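## Task

Same mill and setup: a free-standing full salt mill with its body stripe aligned to the line on the wooden head. Rotate the head clockwise as seen from above, relative to the body, by a net 6 quarter turns; only the final net rotation counts, complete revolutions included. The mill must end upright on the table and stay that way without robot support. Then release it and move the hands away.

## Robot and tools

Robot: two arms, left_arm and right_arm, standing on opposite sides of the table; left_arm's base is on the +y side (the names do not refer to image sides). Each arm ends in an identical five-finger right hand, so axes and numbers mean the same on both hands.

Scene frame: origin on the table top midway between the arm bases, z = 0 at the table surface, +z up. Result poses are metres and wxyz quaternions in this frame; velocities in m/s and rad/s. Reported positions can be a little off, more at long reach.

Hand point: a point fixed to the palm, 0.05 m in front of it, where the index pad meets the thumb tip in a pinch. Its own axes: +z along the straightened fingers (fingertips 0.06-0.07 m beyond it), +y out of the palm, +x across the palm toward the little finger. A bracket on the little-finger side of the wrist protrudes 0.03 m past the point along +y and 0.11 m across; it can collide. For a power grasp, turn the thumb in front of the palm before reaching; the hand then wraps objects 0.035-0.08 m wide, lying across the palm.

execute_actions: "actions" holds at most one item. Empty list = just read the state. {"rows": [...], "steps": n} runs up to 15 control steps of 1/30 s (default 15); each row is one step and the last row repeats if rows run out. {"steps": n} alone is a wait of up to 300 steps counted from the previous result. Optional "pictures" (boolean) toggles camera images.

A row is always 28 numbers in [-1, 1]: left_arm dx, dy, dz, rx, ry, rz, then left hand little, ring, middle, index, thumb_bend, thumb_turn, force_limit, speed; then the same 14 for the right arm and hand. The first six per arm are an offset, not a pose: the target is measured from that hand point's pose in the latest result showing it (or from where it is at action start, for later calls in one reply or before any such result), expressed in the hand point's own axes. Every row is relative to that same base, not to the previous row. Scale: 1.0 = 0.6 m for dx-dz and 180 degrees for rx-rz, which together form one rotation vector. All zeros means go back to the base pose, not hold still. Each step the command is clipped to 100 mm and 16 degrees from the measured pose; motion lags about 0.17 s.

Hand numbers are absolute targets: fingers and thumb_bend +1 straight, -1 fully curled; thumb_turn +1 beside the palm, -1 across in front of it. Pinch is about index -0.22, thumb_bend -0.75, thumb_turn -0.57. force_limit maps -1..+1 to roughly 0..10 N at the fingertip (0..15 N for the two thumb motors) and only stops closing motors. speed maps -1..+1 to near zero..full (full travel 0.6 s); close at -0.9 or slower for a gentle grip. There is no 'no change' value: to keep a hand as is, resend its last eight numbers, or before any were sent, its hand_measured six plus hand_force_limit and hand_speed. A motor moves only when its target changes by at least 0.01.

move: "target" is one 28-number row as above (offsets from the same base). Each hand point travels a straight line; all paths finish together in 0.5-10 s. "speed" is path top speed in m/s, 0.002-0.5 (default 0.25), rotation up to twice that in rad/s. Optional "stop_force" in N, 9-40, shared by both arms: an arm's path ends when its wrist sensor feels that much extra push against its motion, then it steps back two control steps and holds. Usable only after 0.2 s of scene time; unreliable if the hand rotates during the move; omit it when lifting away from something the hand presses on. The result adds a 'move:' line: done, off_target, moving, held, contact or fault, plus limits such as paced (pose clipped) or held (steps blocked), and each hand point's distance to its target.

wait: "seconds" 0-10, sends nothing new. zoom_image: "camera" (cam_high, cam_left_wrist, cam_right_wrist) and "region" [x0, y0, x1, y1] pixels, at most 504x504. show_instructions: no arguments, shows the reference pages. finished_scene: "scene" = the current scene number; ends and grades it irreversibly.

Results: state line per arm (pose, velocities), Hand target line, joint positions and torques (noisy, offset), Wrist force/torque in the end-effector axes (offset up to ~4 N, noise, saturates near 50 N; 'no reading' is normal at start). hand_measured, hand_stopped_by (moving, target, force, stalled, fault) and hand_load_n (positive = finger pushed open; near 0 means grip lost) each list six values in motor order. HELD marks steps not sent; 'pose unreachable' names an arm whose command was altered by the clearance check. Cameras: cam_high, cam_low (504x504), cam_left_wrist, cam_right_wrist (616x616 fisheye). The simulation keeps running while you compose a reply.

Avoid: knocking the mill over or off the table; driving a stiff arm past a firm contact (torque fault or 150 N force fault stops the arm 10 s; wrist joints allow only 24.6 N m); fast touches; any hard hit or press between the two arms, including hands and brackets; holding loads long enough to overheat motors (warning at 70 °C, braking at 85 °C). Leave the mill upright, hands open and clear, before finishing.

Each tool is called in YAML: its name, and indented under it one key for each argument.

## Session

execute_actions:
  actions: []

Scene clock: 0.00 s of 11100.00 s.
left_arm: end_effector_position=(+0.2146, +0.4177, +0.4709) hand_measured=(+1.000, +1.000, +1.000, +1.000, +1.000, +1.000) hand_load_n=(+0.0, +0.0, +0.0, +0.0, +0.0, +0.0) hand_stopped_by=(target, target, target, target, target, target) hand_force_limit=0.00 hand_speed=-0.80 end_effector_quat_wxyz=(-0.023, +0.414, +0.910, +0.005) end_effector_velocity=(-0.000, +0.000, +0.000) end_effector_angular_velocity=(-0.000, +0.000, -0.000) | right_arm: end_effector_position=(+0.0483, -0.2278, +0.4822) hand_measured=(+1.000, +1.000, +1.000, +1.000, +1.000, +1.000) hand_load_n=(+0.0, +0.0, +0.0, +0.0, +0.0, +0.0) hand_stopped_by=(target, target, target, target, target, target) hand_force_limit=0.00 hand_speed=-0.80 end_effector_quat_wxyz=(+0.022, -0.402, +0.915, +0.014) end_effector_velocity=(+0.000, -0.000, -0.000) end_effector_angular_velocity=(-0.001, -0.001, +0.001)
Joint positions: left_arm=[ 0.541 -1.693  1.343  1.961  1.594 -1.89 ] | right_arm=[-1.172 -1.732  1.333  1.925  1.546 -1.89 ]
Joint velocities: left_arm=[-0.001 -0.    -0.001  0.001  0.    -0.   ] | right_arm=[ 0.    -0.     0.    -0.001  0.001 -0.   ]
Joint torques (N m, as the arm reports them, + toward a larger angle): no reading
Motor temperatures (°C, as the motors report them): left_arm=[25 26 27 37 31 35] | right_arm=[26 26 29 35 35 31]
Wrist force (N, on the end effector, along its own x y z axes, offset not removed): no reading
Wrist torque (N m, same axes, about the end effector's origin, offset not removed): no reading
Hand target (left_arm): +0.215, +0.418, +0.471; -0.023, +0.414, +0.910, +0.005
Hand target (right_arm): +0.048, -0.228, +0.482; +0.022, -0.402, +0.915, +0.014
camera_calibration (this result's frames):
cam_left_wrist: T_world_to_cam=[[0.834954, 0.54903, -0.0376384, -0.384409], [0.48561, -0.702874, 0.51976, -0.0595318], [0.258909, -0.452254, -0.853483, 0.668395], [0, 0, 0, 1]] pos_world=[0.176819, 0.471493, 0.586937]
cam_right_wrist: T_world_to_cam=[[-0.660712, 0.749053, 0.0487668, 0.178758], [0.64571, 0.534024, 0.545781, -0.171231], [0.382776, 0.392093, -0.836508, 0.606237], [0, 0, 0, 1]] pos_world=[-0.00338034, -0.280159, 0.591859]

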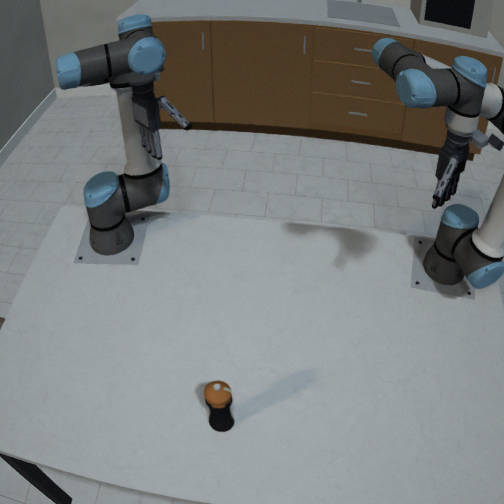

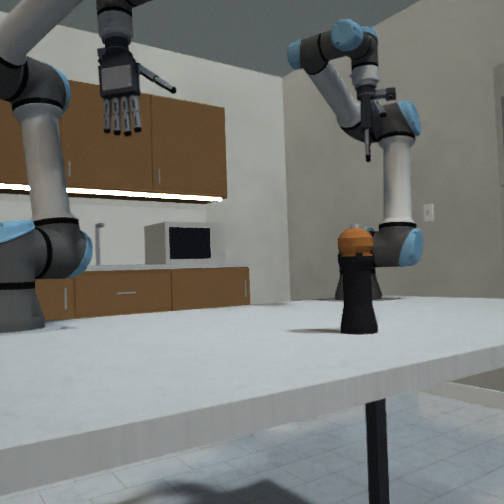

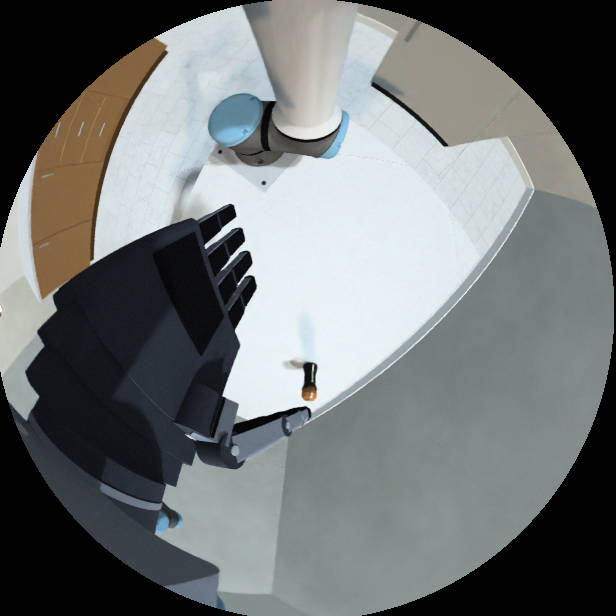

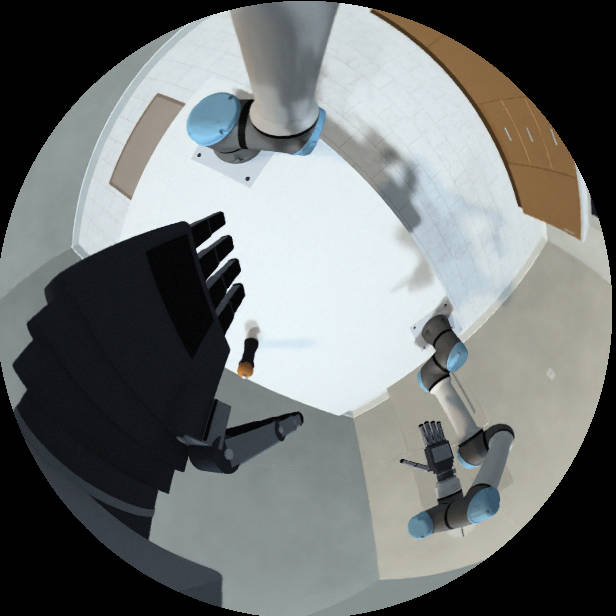

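move:
  target: [-0.54,-0.087,0.285,-0.565,0.222,0.572,1,1,1,1,0.98,-1,1,0,-0.6,-0.58,0.6,-0.569,0.221,0.569,1,1,1,1,1,-1,1,0]
  speed: 0.3

Scene clock: 27.40 s of 11100.00 s.
left_arm: end_effector_position=(+0.3813, +0.1447, +0.2861) hand_measured=(+1.000, +1.000, +1.000, +1.000, +0.980, -1.000) hand_load_n=(+0.0, +0.0, +0.0, +0.0, +0.0, +0.0) hand_stopped_by=(target, target, target, target, target, target) hand_force_limit=1.00 hand_speed=0.00 end_effector_quat_wxyz=(-0.028, -0.722, +0.049, -0.689) end_effector_velocity=(+0.000, +0.000, +0.002) end_effector_angular_velocity=(-0.003, +0.012, +0.001) | right_arm: end_effector_position=(+0.5577, -0.1820, +0.1377) hand_measured=(+1.000, +1.000, +1.000, +1.000, +1.000, -1.000) hand_load_n=(+0.0, +0.0, +0.0, +0.0, +0.0, +0.0) hand_stopped_by=(target, target, target, target, target, target) hand_force_limit=1.00 hand_speed=0.00 end_effector_quat_wxyz=(-0.504, +0.481, +0.496, +0.518) end_effector_velocity=(+0.000, +0.000, +0.000) end_effector_angular_velocity=(-0.000, -0.001, +0.000)
Joint positions: left_arm=[ 0.315 -1.28   2.314  2.282 -0.284 -1.712] | right_arm=[-1.781 -0.667  1.838  2.374  0.112 -2.001]
Joint velocities: left_arm=[ 0.002 -0.022  0.006  0.057 -0.004 -0.044] | right_arm=[ 0.     0.    -0.    -0.    -0.    -0.001]
Joint torques (N m, as the arm reports them, + toward a larger angle): left_arm=[  8.03 -33.19  -0.79   1.78  -1.21  -3.21] | right_arm=[ -7.88 -58.37   1.84   0.84   1.84  -1.73]
Motor temperatures (°C, as the motors report them): left_arm=[25 26 27 37 31 35] | right_arm=[26 26 29 35 35 31]
Wrist force (N, on the end effector, along its own x y z axes, offset not removed): left_arm=[-1.7 2.0 4.9] | right_arm=[-1.3 2.7 -0.7]
Wrist torque (N m, same axes, about the end effector's origin, offset not removed): left_arm=[0.09 0.10 -0.17] | right_arm=[0.30 0.27 -0.04]
Hand target (left_arm): +0.381, +0.145, +0.286; +0.028, +0.723, -0.049, +0.689
Hand target (right_arm): +0.558, -0.182, +0.138; +0.504, -0.481, -0.496, -0.518
Off the commanded pose (left_arm): 0.001 m, 0 deg.
Off the commanded pose (right_arm): 0.001 m, 0 deg.
After step 90, 18.10 s passed at rest.
move: done
camera_calibration (this result's frames):
cam_left_wrist: T_world_to_cam=[[-0.0932743, -0.982224, -0.1629, 0.230647], [-0.579839, 0.186593, -0.793076, 0.416907], [0.809374, 0.0204822, -0.586936, -0.0105552], [0, 0, 0, 1]] pos_world=[0.271795, 0.148971, 0.362016]
cam_right_wrist: T_world_to_cam=[[0.996387, -0.0296999, -0.0795621, -0.550427], [-0.0842281, -0.46535, -0.88111, 0.0851178], [-0.0108553, 0.884629, -0.46617, 0.363288], [0, 0, 0, 1]] pos_world=[0.559551, -0.298113, 0.200559]

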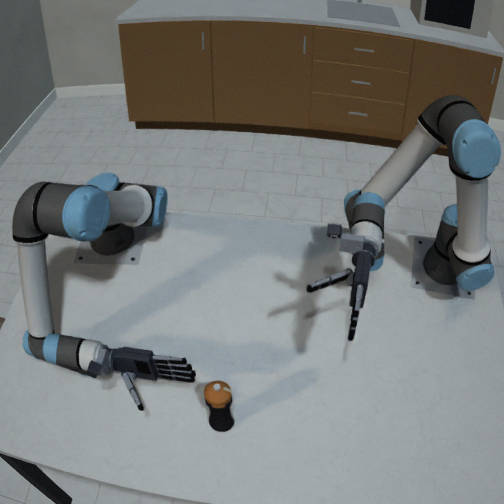

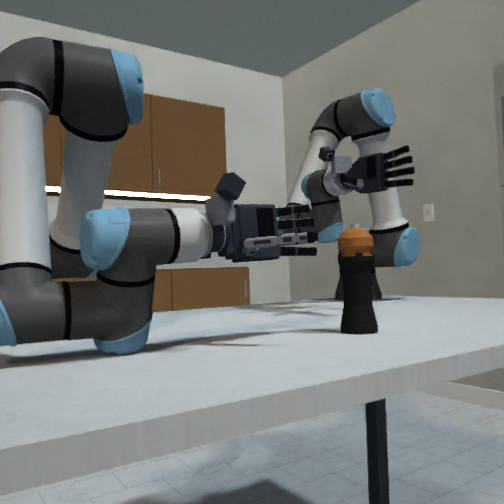

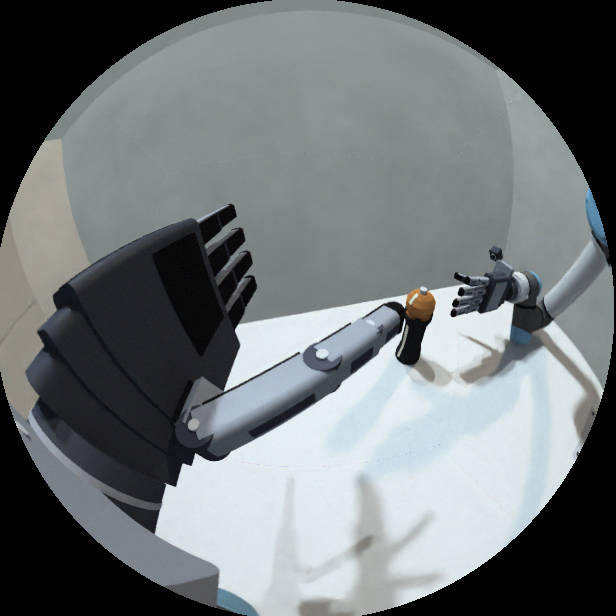

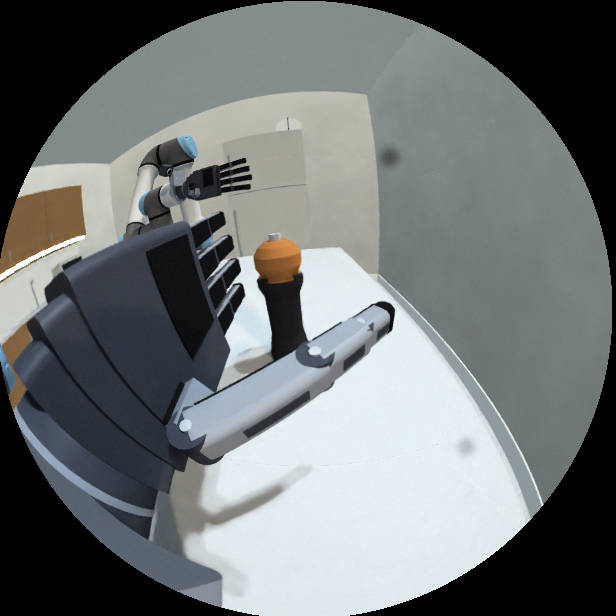

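move:
  target: [0.15,0,0,0.565,-0.222,-0.572,1,1,1,1,0.98,-1,1,0,0.35,-0.15,0,0.569,-0.221,-0.569,1,1,1,1,1,-1,1,0]
  speed: 0.3

Scene clock: 35.87 s of 11100.00 s.
left_arm: end_effector_position=(+0.3857, +0.1413, +0.3757) hand_measured=(+1.000, +1.000, +1.000, +1.000, +0.980, -1.000) hand_load_n=(+0.0, +0.0, +0.0, +0.0, +0.0, +0.0) hand_stopped_by=(target, target, target, target, target, target) hand_force_limit=1.00 hand_speed=0.00 end_effector_quat_wxyz=(-0.022, +0.414, +0.910, +0.006) end_effector_velocity=(-0.000, +0.000, +0.000) end_effector_angular_velocity=(-0.005, +0.003, +0.005) | right_arm: end_effector_position=(+0.4617, -0.1913, +0.3448) hand_measured=(+1.000, +1.000, +1.000, +1.000, +1.000, -1.000) hand_load_n=(+0.0, +0.0, +0.0, +0.0, +0.0, +0.0) hand_stopped_by=(target, target, target, target, target, target) hand_force_limit=1.00 hand_speed=0.00 end_effector_quat_wxyz=(+0.021, -0.402, +0.915, +0.014) end_effector_velocity=(-0.000, -0.000, +0.001) end_effector_angular_velocity=(-0.002, -0.007, +0.003)
Joint positions: left_arm=[ 0.632 -1.42   1.296  4.879 -1.587 -4.94 ] | right_arm=[-1.469 -0.842  0.54   1.837  1.534 -2.187]
Joint velocities: left_arm=[ 0.002 -0.002  0.001 -0.003 -0.005 -0.003] | right_arm=[ 0.001 -0.005  0.004 -0.005  0.003 -0.002]
Joint torques (N m, as the arm reports them, + toward a larger angle): left_arm=[  9.14 -35.5  -15.19  -4.76  -1.51  -3.09] | right_arm=[  6.94 -63.57  -6.96   0.98   1.99  -1.75]
Motor temperatures (°C, as the motors report them): left_arm=[25 26 27 37 31 35] | right_arm=[26 26 29 35 35 31]
Wrist force (N, on the end effector, along its own x y z axes, offset not removed): left_arm=[-2.8 2.0 0.0] | right_arm=[-2.1 3.1 -0.3]
Wrist torque (N m, same axes, about the end effector's origin, offset not removed): left_arm=[0.49 0.45 -0.14] | right_arm=[0.33 0.34 -0.07]
Hand target (left_arm): +0.386, +0.141, +0.376; -0.022, +0.414, +0.910, +0.006
Hand target (right_arm): +0.462, -0.191, +0.345; +0.022, -0.402, +0.915, +0.014
Off the commanded pose (left_arm): 0.001 m, 0 deg.
Off the commanded pose (right_arm): 0.000 m, 0 deg.
After step 90, 0.60 s passed at rest.
move: done; limits=paced
camera_calibration (this result's frames):
cam_left_wrist: T_world_to_cam=[[0.835413, 0.548577, -0.03388, -0.380604], [0.483297, -0.703848, 0.520597, -0.286678], [0.261742, -0.451288, -0.85313, 0.416413], [0, 0, 0, 1]] pos_world=[0.347519, 0.194935, 0.491603]
cam_right_wrist: T_world_to_cam=[[-0.660405, 0.7493, 0.0491329, 0.431096], [0.646266, 0.533838, 0.545304, -0.382771], [0.382368, 0.391875, -0.836797, 0.318973], [0, 0, 0, 1]] pos_world=[0.410105, -0.243681, 0.454461]

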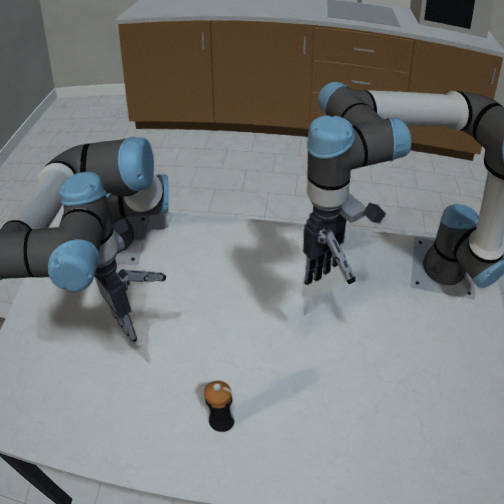

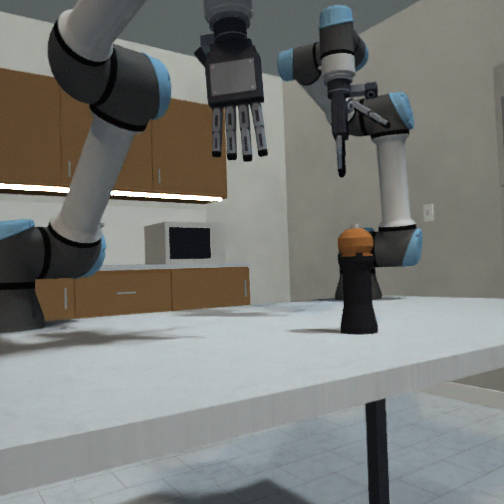

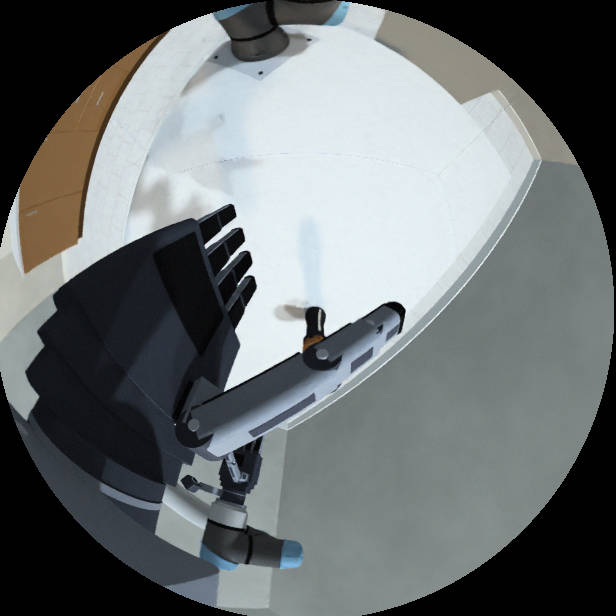

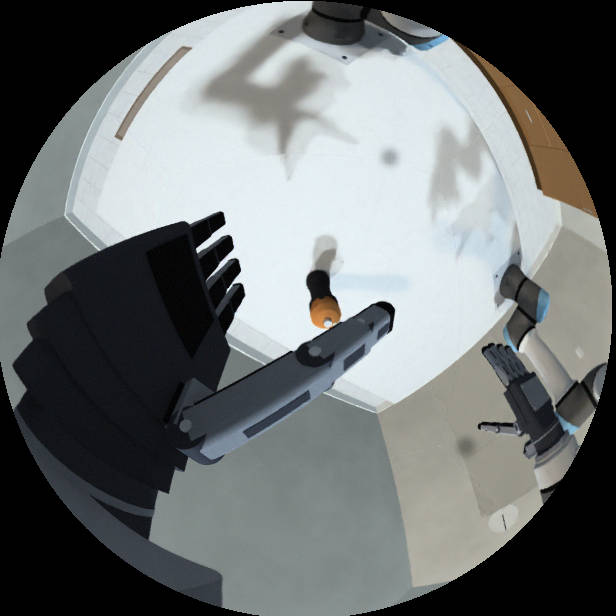

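move:
  target: [0,0,0,0,0,0.07,1,1,1,1,0.98,-1,1,0,0,0,0,0,0,-0.803,1,1,1,1,1,-1,1,0]
  speed: 0.4

move:
  target: [0,0,0,0,0.5,0,1,1,1,1,0.98,-1,1,0,0,0,0,0,0.5,0,1,1,1,1,1,-1,1,0]
  speed: 0.3

move:
  target: [0,0,0,-0.69,0,0,1,1,1,1,0.98,-1,1,0,0,0,0,0.22,0,0,1,1,1,1,1,-1,1,0]
  speed: 0.3

Scene clock: 54.90 s of 11100.00 s.
left_arm: end_effector_position=(+0.3857, +0.1413, +0.3757) hand_measured=(+1.000, +1.000, +1.000, +1.000, +0.980, -1.000) hand_load_n=(+0.0, +0.0, +0.0, +0.0, +0.0, +0.0) hand_stopped_by=(target, target, target, target, target, target) hand_force_limit=1.00 hand_speed=0.00 end_effector_quat_wxyz=(-0.022, +0.512, +0.859, +0.004) end_effector_velocity=(+0.000, -0.000, -0.001) end_effector_angular_velocity=(+0.000, +0.000, -0.001) | right_arm: end_effector_position=(+0.4603, -0.1924, +0.3437) hand_measured=(+1.000, +1.000, +1.000, +1.000, +1.000, -1.000) hand_load_n=(+0.0, +0.0, +0.0, +0.0, +0.0, +0.0) hand_stopped_by=(target, target, target, target, target, target) hand_force_limit=1.00 hand_speed=0.00 end_effector_quat_wxyz=(-0.053, +0.988, +0.118, +0.079) end_effector_velocity=(-0.000, +0.000, -0.000) end_effector_angular_velocity=(-0.007, -0.002, +0.010)
Joint positions: left_arm=[ 0.642 -1.451  1.329  4.876 -1.586 -4.71 ] | right_arm=[-1.268 -0.607  0.034  1.961  1.516 -4.534]
Joint velocities: left_arm=[-0.     0.001 -0.    -0.001 -0.     0.001] | right_arm=[ 0.004  0.001  0.001 -0.     0.006 -0.007]
Joint torques (N m, as the arm reports them, + toward a larger angle): left_arm=[  8.61 -35.75 -12.82  -5.12   0.96   2.64] | right_arm=[  6.57 -41.18 -23.46   3.48   2.11  -1.6 ]
Motor temperatures (°C, as the motors report them): left_arm=[25 26 27 37 31 35] | right_arm=[26 26 29 35 35 31]
Wrist force (N, on the end effector, along its own x y z axes, offset not removed): left_arm=[-1.6 -1.1 3.1] | right_arm=[-1.7 3.3 -1.7]
Wrist torque (N m, same axes, about the end effector's origin, offset not removed): left_arm=[-0.17 0.18 -0.24] | right_arm=[0.39 0.29 -0.04]
Hand target (left_arm): +0.386, +0.141, +0.376; -0.022, +0.512, +0.859, +0.004
Hand target (right_arm): +0.460, -0.192, +0.344; -0.052, +0.988, +0.119, +0.079
Off the commanded pose (left_arm): 0.000 m, 0 deg.
Off the commanded pose (right_arm): 0.002 m, 8 deg.
elbow stopped short (right arm): the move would have taken joint 3 (elbow) straighter than the controller allows; a more bent joint 3 avoids this.
After step 90, 12.27 s passed at rest.
move: off_target (right_arm); limits=paced
camera_calibration (this result's frames):
cam_left_wrist: T_world_to_cam=[[0.934596, 0.353098, -0.0430304, -0.387834], [0.322108, -0.78877, 0.523535, -0.213617], [0.150918, -0.503154, -0.850917, 0.465644], [0, 0, 0, 1]] pos_world=[0.361002, 0.202739, 0.491372]
cam_right_wrist: T_world_to_cam=[[0.13327, -0.988697, -0.0686792, -0.228214], [-0.921517, -0.149122, 0.358565, 0.273718], [-0.364754, 0.015503, -0.930975, 0.622894], [0, 0, 0, 1]] pos_world=[0.509853, -0.194474, 0.466079]

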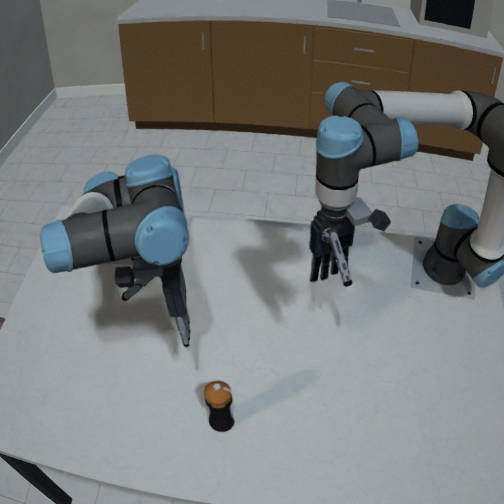

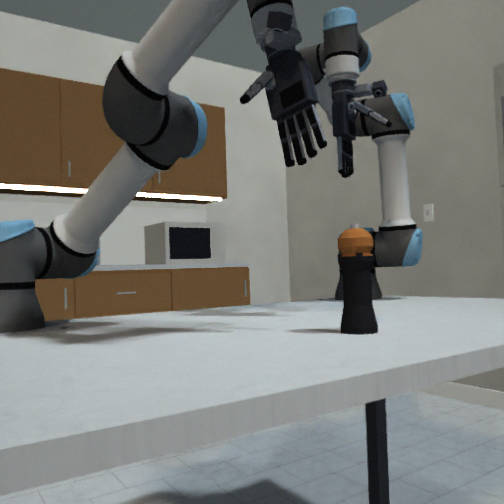

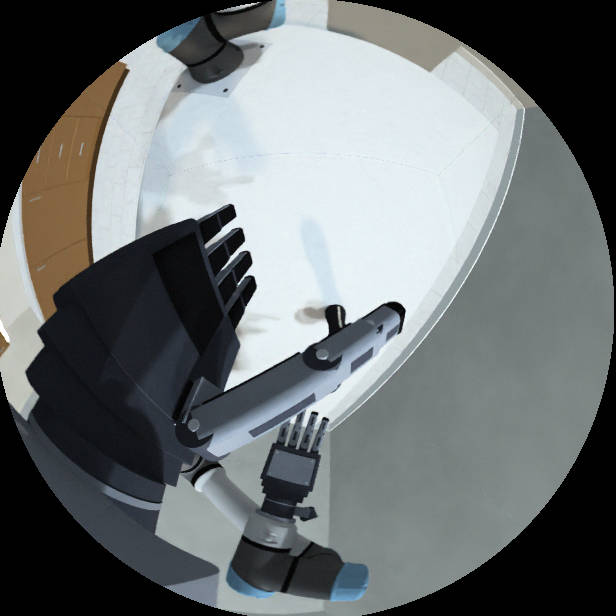

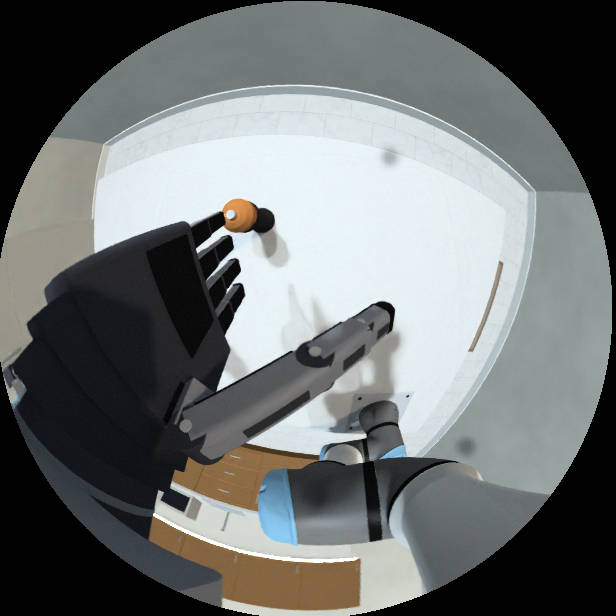

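Scene clock: 58.30 s of 11100.00 s.
left_arm: end_effector_position=(+0.3851, +0.1421, +0.3747) hand_measured=(+1.000, +1.000, +1.000, +1.000, +0.980, -1.000) hand_load_n=(+0.0, +0.0, +0.0, +0.0, +0.0, +0.0) hand_stopped_by=(target, target, target, target, target, target) hand_force_limit=1.00 hand_speed=0.00 end_effector_quat_wxyz=(-0.390, +0.512, +0.655, +0.396) end_effector_velocity=(+0.000, -0.000, -0.001) end_effector_angular_velocity=(+0.018, +0.011, -0.023) | right_arm: end_effector_position=(+0.4604, -0.1922, +0.3438) hand_measured=(+1.000, +1.000, +1.000, +1.000, +1.000, -1.000) hand_load_n=(+0.0, +0.0, +0.0, +0.0, +0.0, +0.0) hand_stopped_by=(target, target, target, target, target, target) hand_force_limit=1.00 hand_speed=0.00 end_effector_quat_wxyz=(-0.121, +0.643, +0.046, +0.755) end_effector_velocity=(+0.000, +0.000, -0.000) end_effector_angular_velocity=(-0.000, -0.001, +0.001)
Joint positions: left_arm=[ 0.525 -0.678  0.274  6.282 -1.325 -4.738] | right_arm=[-1.097 -1.578  1.978 -0.58   1.918 -4.687]
Joint velocities: left_arm=[-0.006 -0.007  0.026  0.     0.015  0.01 ] | right_arm=[-0.     0.001  0.001 -0.002 -0.001 -0.001]
Joint torques (N m, as the arm reports them, + toward a larger angle): left_arm=[-10.17 -58.7   -9.32   3.49   1.36   2.72] | right_arm=[ -7.41  -7.92 -10.5   -3.01  -2.11  -1.83]
Motor temperatures (°C, as the motors report them): left_arm=[25 26 27 37 31 35] | right_arm=[26 26 29 35 35 31]
Wrist force (N, on the end effector, along its own x y z axes, offset not removed): left_arm=[-5.9 3.7 4.2] | right_arm=[-0.9 3.0 -1.5]
Wrist torque (N m, same axes, about the end effector's origin, offset not removed): left_arm=[0.59 0.75 -0.29] | right_arm=[0.39 0.21 -0.06]
Hand target (left_arm): +0.385, +0.142, +0.375; -0.390, +0.512, +0.654, +0.397
Hand target (right_arm): +0.460, -0.192, +0.344; -0.121, +0.643, +0.046, +0.755
Off the commanded pose (left_arm): 0.001 m, 33 deg; orientation clipped at the last step of the last action.
Off the commanded pose (right_arm): 0.000 m, 0 deg.
elbow stopped short (left arm): the move would have taken joint 3 (elbow) straighter than the controller allows; a more bent joint 3 avoids this.
joint sent to its limit (left arm) — the command would take joint 4 (wrist 1) past its upper limit, so that joint was sent only as far as its limit.
move: off_target (left_arm); limits=paced
camera_calibration (this result's frames):
cam_left_wrist: T_world_to_cam=[[0.991186, 0.131716, -0.014179, -0.388756], [0.101787, -0.825693, -0.554861, 0.281914], [-0.0847917, 0.548527, -0.831822, 0.399454], [0, 0, 0, 1]] pos_world=[0.390505, 0.0648683, 0.483186]
cam_right_wrist: T_world_to_cam=[[0.222839, -0.954772, -0.196861, -0.218704], [-0.386338, 0.0989118, -0.917038, 0.513701], [0.895034, 0.280407, -0.346823, -0.106885], [0, 0, 0, 1]] pos_world=[0.342864, -0.229652, 0.390959]

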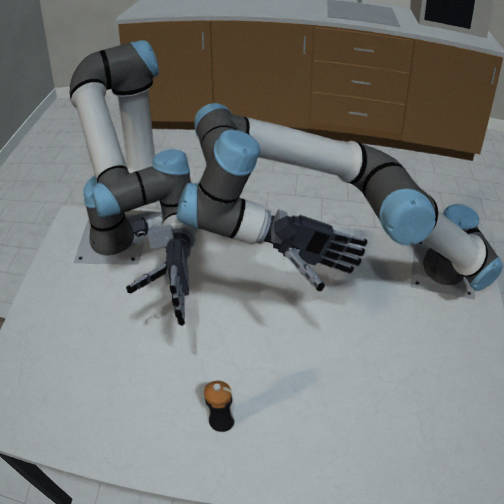

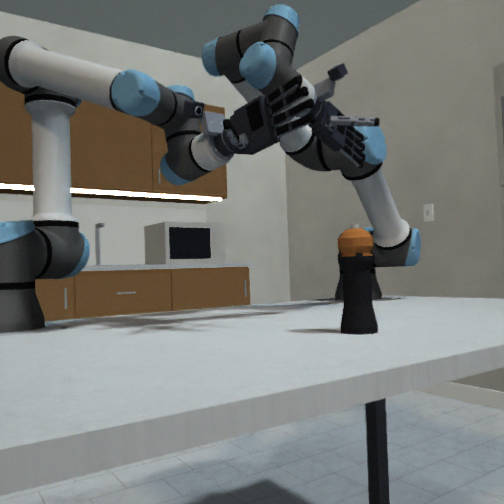

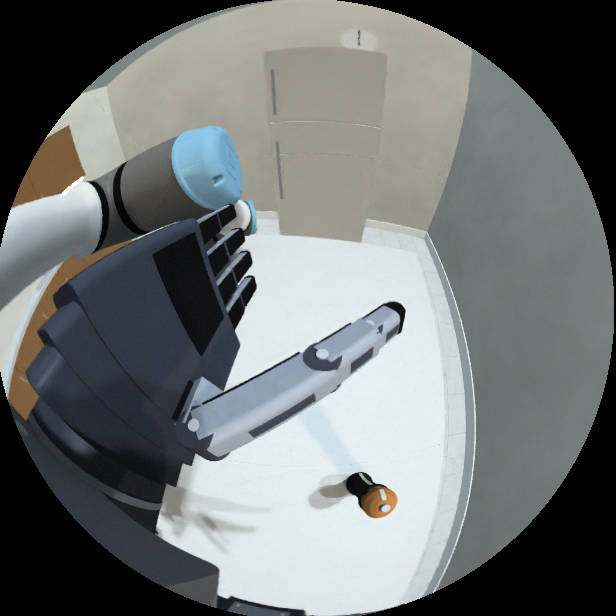

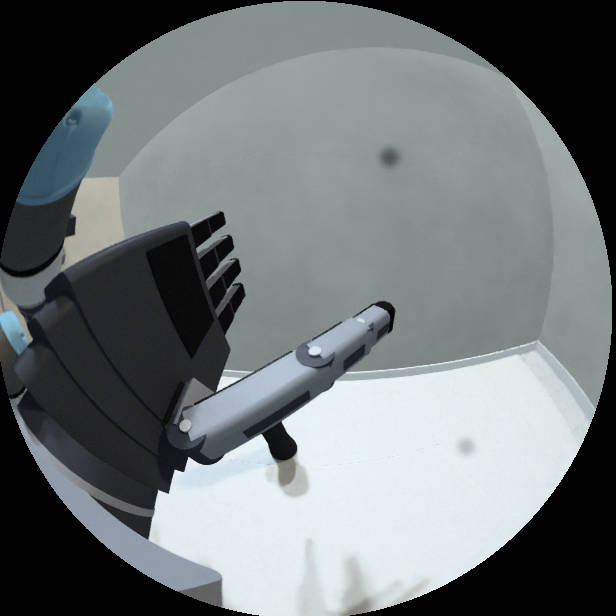

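Scene clock: 62.67 s of 11100.00 s.
left_arm: end_effector_position=(+0.3844, +0.1423, +0.3747) hand_measured=(+1.000, +1.000, +1.000, +1.000, +0.980, -1.000) hand_load_n=(+0.0, +0.0, +0.0, +0.0, +0.0, +0.0) hand_stopped_by=(target, target, target, target, target, target) hand_force_limit=1.00 hand_speed=0.00 end_effector_quat_wxyz=(+0.270, +0.585, -0.043, +0.763) end_effector_velocity=(+0.000, -0.001, +0.000) end_effector_angular_velocity=(-0.005, -0.008, -0.003) | right_arm: end_effector_position=(+0.4606, -0.1923, +0.3439) hand_measured=(+1.000, +1.000, +1.000, +1.000, +1.000, -1.000) hand_load_n=(+0.0, +0.0, +0.0, +0.0, +0.0, +0.0) hand_stopped_by=(target, target, target, target, target, target) hand_force_limit=1.00 hand_speed=0.00 end_effector_quat_wxyz=(-0.332, +0.564, +0.299, +0.695) end_effector_velocity=(-0.000, +0.000, -0.001) end_effector_angular_velocity=(-0.000, +0.002, +0.001)
Joint positions: left_arm=[ 0.516 -1.756  2.232  5.373  0.835 -4.678] | right_arm=[-1.609 -1.747  2.167 -0.702  0.728 -4.541]
Joint velocities: left_arm=[ 0.003  0.005  0.004 -0.018  0.008  0.003] | right_arm=[-0.     0.     0.     0.001 -0.001  0.   ]
Joint torques (N m, as the arm reports them, + toward a larger angle): left_arm=[  8.75   0.   -10.21  -4.47   1.73   3.2 ] | right_arm=[-8.22 -0.23 -9.95 -2.78 -1.59  1.63]
Motor temperatures (°C, as the motors report them): left_arm=[25 26 27 37 31 35] | right_arm=[26 26 29 35 35 31]
Wrist force (N, on the end effector, along its own x y z axes, offset not removed): left_arm=[-1.2 1.2 2.5] | right_arm=[-0.9 3.2 -2.9]
Wrist torque (N m, same axes, about the end effector's origin, offset not removed): left_arm=[0.28 -0.01 -0.11] | right_arm=[0.51 0.22 0.02]
Hand target (left_arm): +0.384, +0.142, +0.375; +0.271, +0.585, -0.043, +0.763
Hand target (right_arm): +0.461, -0.192, +0.344; -0.332, +0.564, +0.299, +0.695
Off the commanded pose (left_arm): 0.001 m, 0 deg.
Off the commanded pose (right_arm): 0.000 m, 0 deg.
move: done; limits=paced
camera_calibration (this result's frames):
cam_left_wrist: T_world_to_cam=[[-0.41705, -0.899455, 0.13058, 0.245722], [-0.298772, -0.000013897, -0.954324, 0.468336], [0.858373, -0.437014, -0.268726, -0.0339022], [0, 0, 0, 1]] pos_world=[0.271505, 0.206206, 0.405748]
cam_right_wrist: T_world_to_cam=[[0.788307, -0.611232, -0.0704837, -0.456626], [-0.258866, -0.225556, -0.939209, 0.400356], [0.558176, 0.758631, -0.336034, 0.13639], [0, 0, 0, 1]] pos_world=[0.387471, -0.292271, 0.389665]

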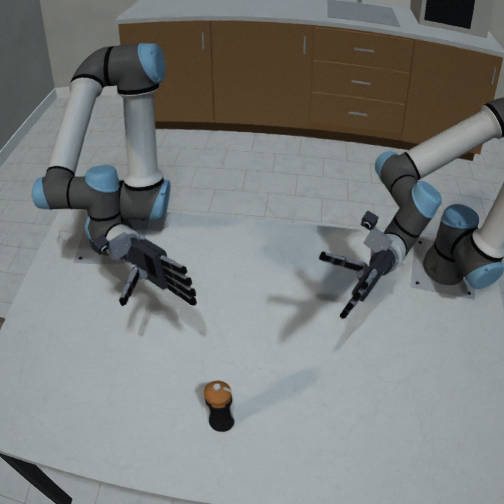

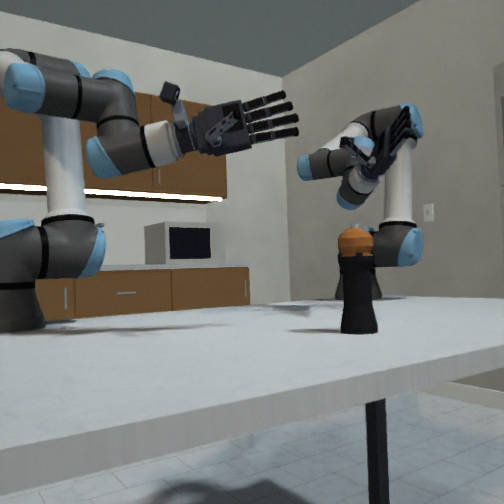

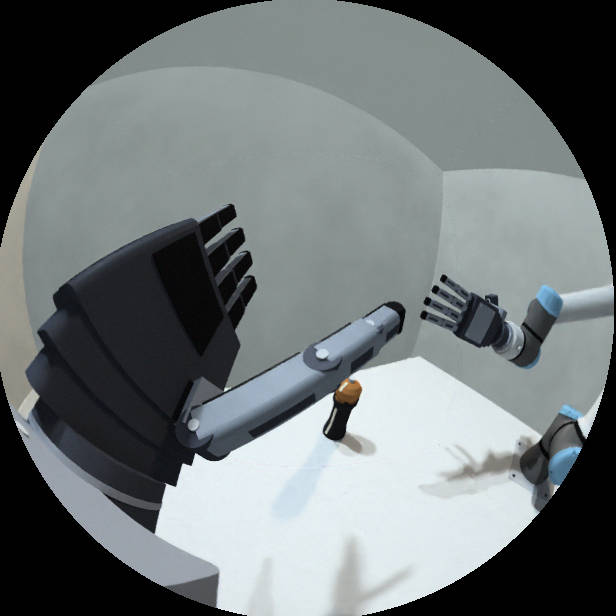

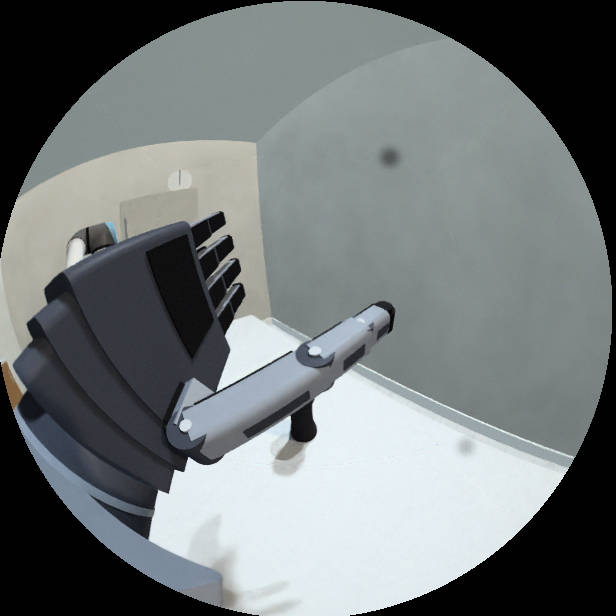

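move:
  target: [0,0,0,0.111,-0.09,0.099,1,1,1,1,0.98,-1,1,0,0,0,0,-0.018,-0.06,0.011,1,1,1,1,1,-1,1,0]
  speed: 0.3

Scene clock: 71.30 s of 11100.00 s.
left_arm: end_effector_position=(+0.3845, +0.1421, +0.3747) hand_measured=(+1.000, +1.000, +1.000, +1.000, +0.980, -1.000) hand_load_n=(+0.0, +0.0, +0.0, +0.0, +0.0, +0.0) hand_stopped_by=(target, target, target, target, target, target) hand_force_limit=1.00 hand_speed=0.00 end_effector_quat_wxyz=(-0.036, -0.709, +0.037, -0.703) end_effector_velocity=(+0.000, -0.000, +0.001) end_effector_angular_velocity=(+0.000, +0.014, -0.002) | right_arm: end_effector_position=(+0.4605, -0.1923, +0.3439) hand_measured=(+1.000, +1.000, +1.000, +1.000, +1.000, -1.000) hand_load_n=(+0.0, +0.0, +0.0, +0.0, +0.0, +0.0) hand_stopped_by=(target, target, target, target, target, target) hand_force_limit=1.00 hand_speed=0.00 end_effector_quat_wxyz=(-0.298, +0.641, +0.299, +0.641) end_effector_velocity=(-0.000, +0.000, -0.000) end_effector_angular_velocity=(-0.000, +0.002, +0.001)
Joint positions: left_arm=[ 0.318 -1.66   1.861  6.116  0.279 -4.744] | right_arm=[-1.567 -1.729  2.007 -0.277  0.811 -4.715]
Joint velocities: left_arm=[ 0.003  0.011 -0.02   0.06   0.005 -0.05 ] | right_arm=[ 0.001  0.    -0.001  0.003 -0.     0.   ]
Joint torques (N m, as the arm reports them, + toward a larger angle): left_arm=[  8.48  -3.14 -32.56   2.48   1.26  -3.26] | right_arm=[  7.45  -2.46 -30.46   0.4    2.13  -1.7 ]
Motor temperatures (°C, as the motors report them): left_arm=[25 26 27 37 31 35] | right_arm=[26 26 29 35 35 31]
Wrist force (N, on the end effector, along its own x y z axes, offset not removed): left_arm=[0.5 1.0 2.2] | right_arm=[-1.3 3.0 -1.3]
Wrist torque (N m, same axes, about the end effector's origin, offset not removed): left_arm=[0.22 -0.09 -0.01] | right_arm=[0.39 0.25 -0.08]
Hand target (left_arm): +0.385, +0.142, +0.375; +0.036, +0.710, -0.037, +0.702
Hand target (right_arm): +0.461, -0.192, +0.344; -0.298, +0.641, +0.299, +0.641
Off the commanded pose (left_arm): 0.000 m, 0 deg.
Off the commanded pose (right_arm): 0.000 m, 0 deg.
After step 90, 4.10 s passed at rest.
move: done
camera_calibration (this result's frames):
cam_left_wrist: T_world_to_cam=[[-0.0828647, -0.987118, -0.136863, 0.22976], [-0.551266, 0.159814, -0.818881, 0.491913], [0.830204, 0.00759171, -0.557408, 0.0216783], [0, 0, 0, 1]] pos_world=[0.272217, 0.148022, 0.446348]
cam_right_wrist: T_world_to_cam=[[0.7388, -0.665671, -0.105154, -0.43235], [-0.407253, -0.31667, -0.856659, 0.422748], [0.536954, 0.675724, -0.505052, 0.188357], [0, 0, 0, 1]] pos_world=[0.390447, -0.281208, 0.411818]

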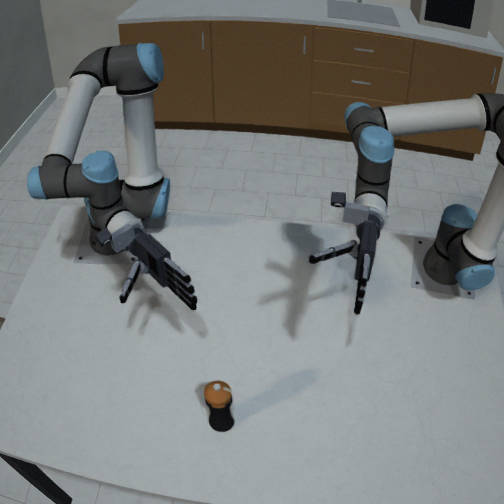

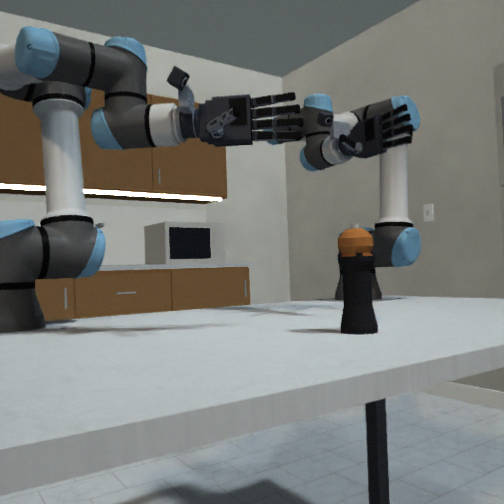

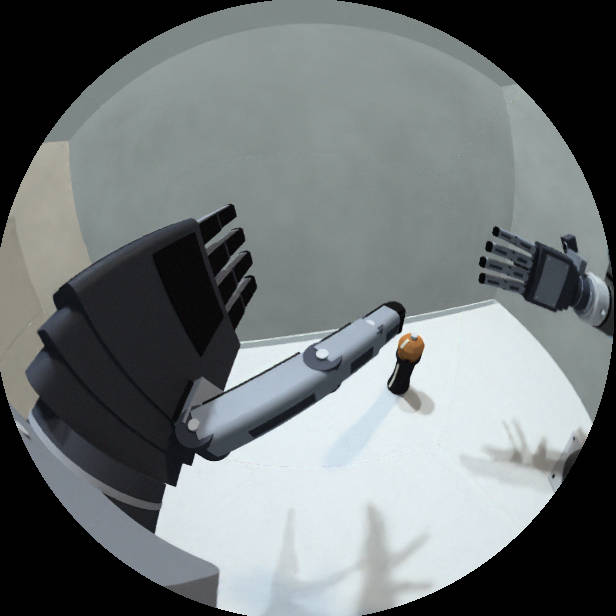

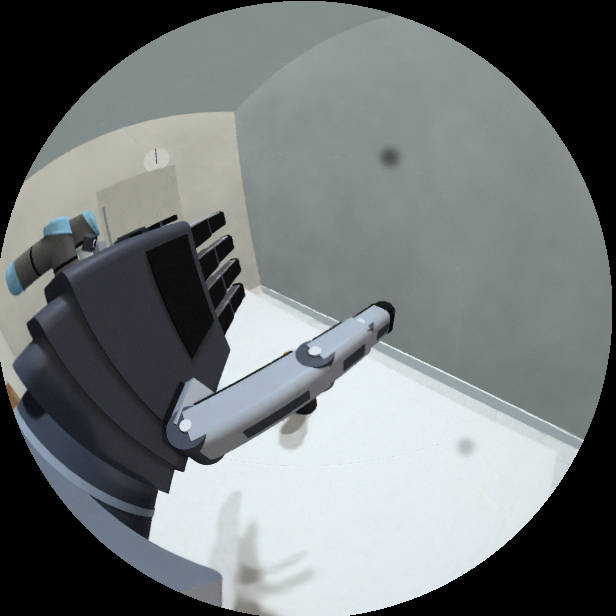

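move:
  target: [0,0,0,0,0,0,1,1,1,1,0.98,-1,1,0,-0.513,-0.01,0.045,0,0,0,1,1,1,1,1,-1,1,0]
  speed: 0.25

Scene clock: 81.80 s of 11100.00 s.
left_arm: end_effector_position=(+0.3845, +0.1421, +0.3747) hand_measured=(+1.000, +1.000, +1.000, +1.000, +0.980, -1.000) hand_load_n=(+0.0, +0.0, +0.0, +0.0, +0.0, +0.0) hand_stopped_by=(target, target, target, target, target, target) hand_force_limit=1.00 hand_speed=0.00 end_effector_quat_wxyz=(-0.036, -0.709, +0.037, -0.703) end_effector_velocity=(+0.000, +0.001, +0.000) end_effector_angular_velocity=(+0.001, +0.000, +0.001) | right_arm: end_effector_position=(+0.4736, -0.1684, +0.0359) hand_measured=(+1.000, +1.000, +1.000, +1.000, +1.000, -1.000) hand_load_n=(+0.0, +0.0, +0.0, +0.0, +0.0, +0.0) hand_stopped_by=(target, target, target, target, target, target) hand_force_limit=1.00 hand_speed=0.00 end_effector_quat_wxyz=(-0.298, +0.641, +0.299, +0.641) end_effector_velocity=(+0.001, +0.001, -0.001) end_effector_angular_velocity=(+0.002, -0.003, +0.000)
Joint positions: left_arm=[ 0.318 -1.66   1.861  6.116  0.279 -4.744] | right_arm=[-1.499 -1.072  2.299 -1.225  0.879 -4.715]
Joint velocities: left_arm=[ 0.001 -0.001  0.     0.001  0.    -0.   ] | right_arm=[ 0.001  0.006 -0.002 -0.009  0.001  0.002]
Joint torques (N m, as the arm reports them, + toward a larger angle): left_arm=[ -8.76 -24.75 -10.91  -3.15  -1.25   2.61] | right_arm=[  7.84 -16.83 -17.63  -2.39   2.16   1.52]
Motor temperatures (°C, as the motors report them): left_arm=[25 26 27 37 31 35] | right_arm=[26 26 29 35 35 31]
Wrist force (N, on the end effector, along its own x y z axes, offset not removed): left_arm=[-3.2 2.7 2.6] | right_arm=[-2.2 2.8 -1.1]
Wrist torque (N m, same axes, about the end effector's origin, offset not removed): left_arm=[0.44 0.39 -0.35] | right_arm=[0.31 0.39 -0.11]
Hand target (left_arm): +0.384, +0.142, +0.375; +0.036, +0.709, -0.037, +0.703
Hand target (right_arm): +0.474, -0.168, +0.036; -0.298, +0.641, +0.299, +0.641
Off the commanded pose (left_arm): 0.000 m, 0 deg.
Off the commanded pose (right_arm): 0.000 m, 0 deg.
After step 90, 5.67 s passed at rest.
move: done
camera_calibration (this result's frames):
cam_left_wrist: T_world_to_cam=[[-0.0828645, -0.987118, -0.136863, 0.22976], [-0.551267, 0.159814, -0.81888, 0.491914], [0.830204, 0.00759202, -0.557408, 0.0216786], [0, 0, 0, 1]] pos_world=[0.272217, 0.148022, 0.446348]
cam_right_wrist: T_world_to_cam=[[0.738799, -0.665667, -0.105183, -0.458505], [-0.40738, -0.316791, -0.856554, 0.17185], [0.536859, 0.675671, -0.505224, 0.00969588], [0, 0, 0, 1]] pos_world=[0.403546, -0.257322, 0.103871]

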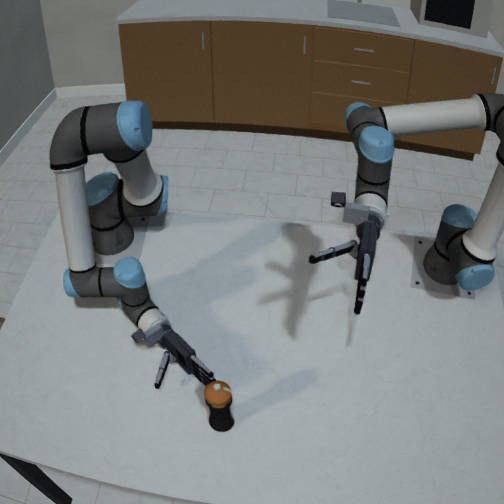

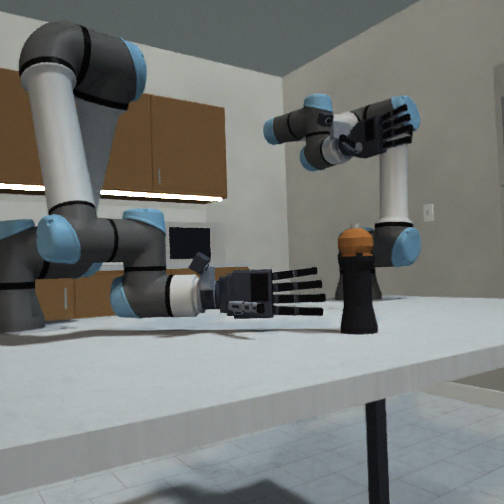

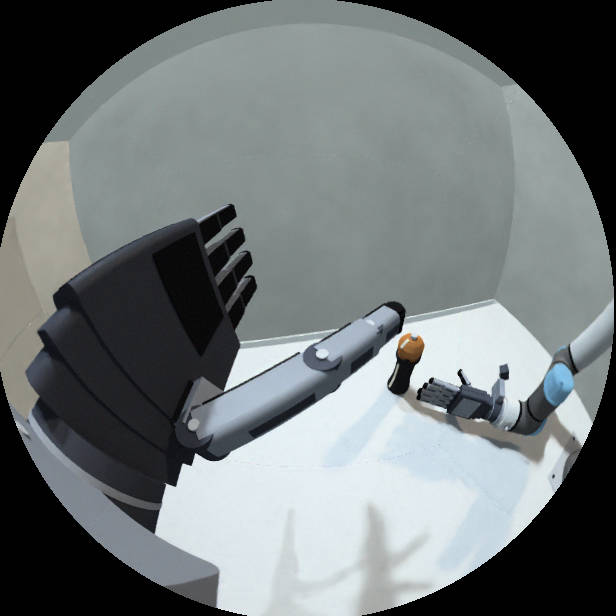

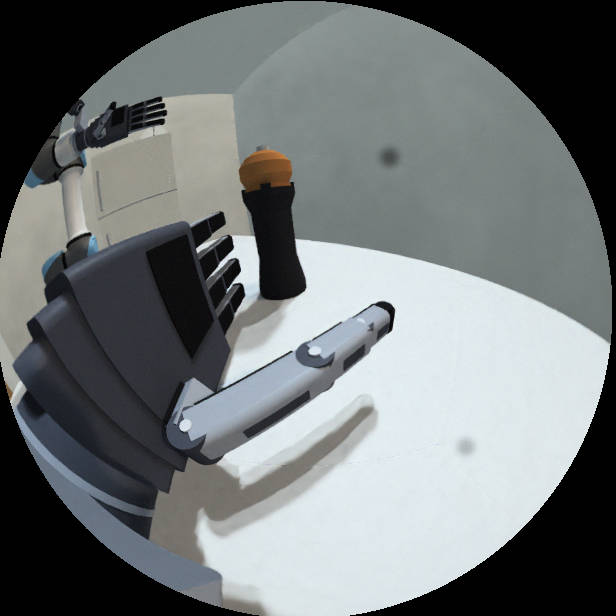

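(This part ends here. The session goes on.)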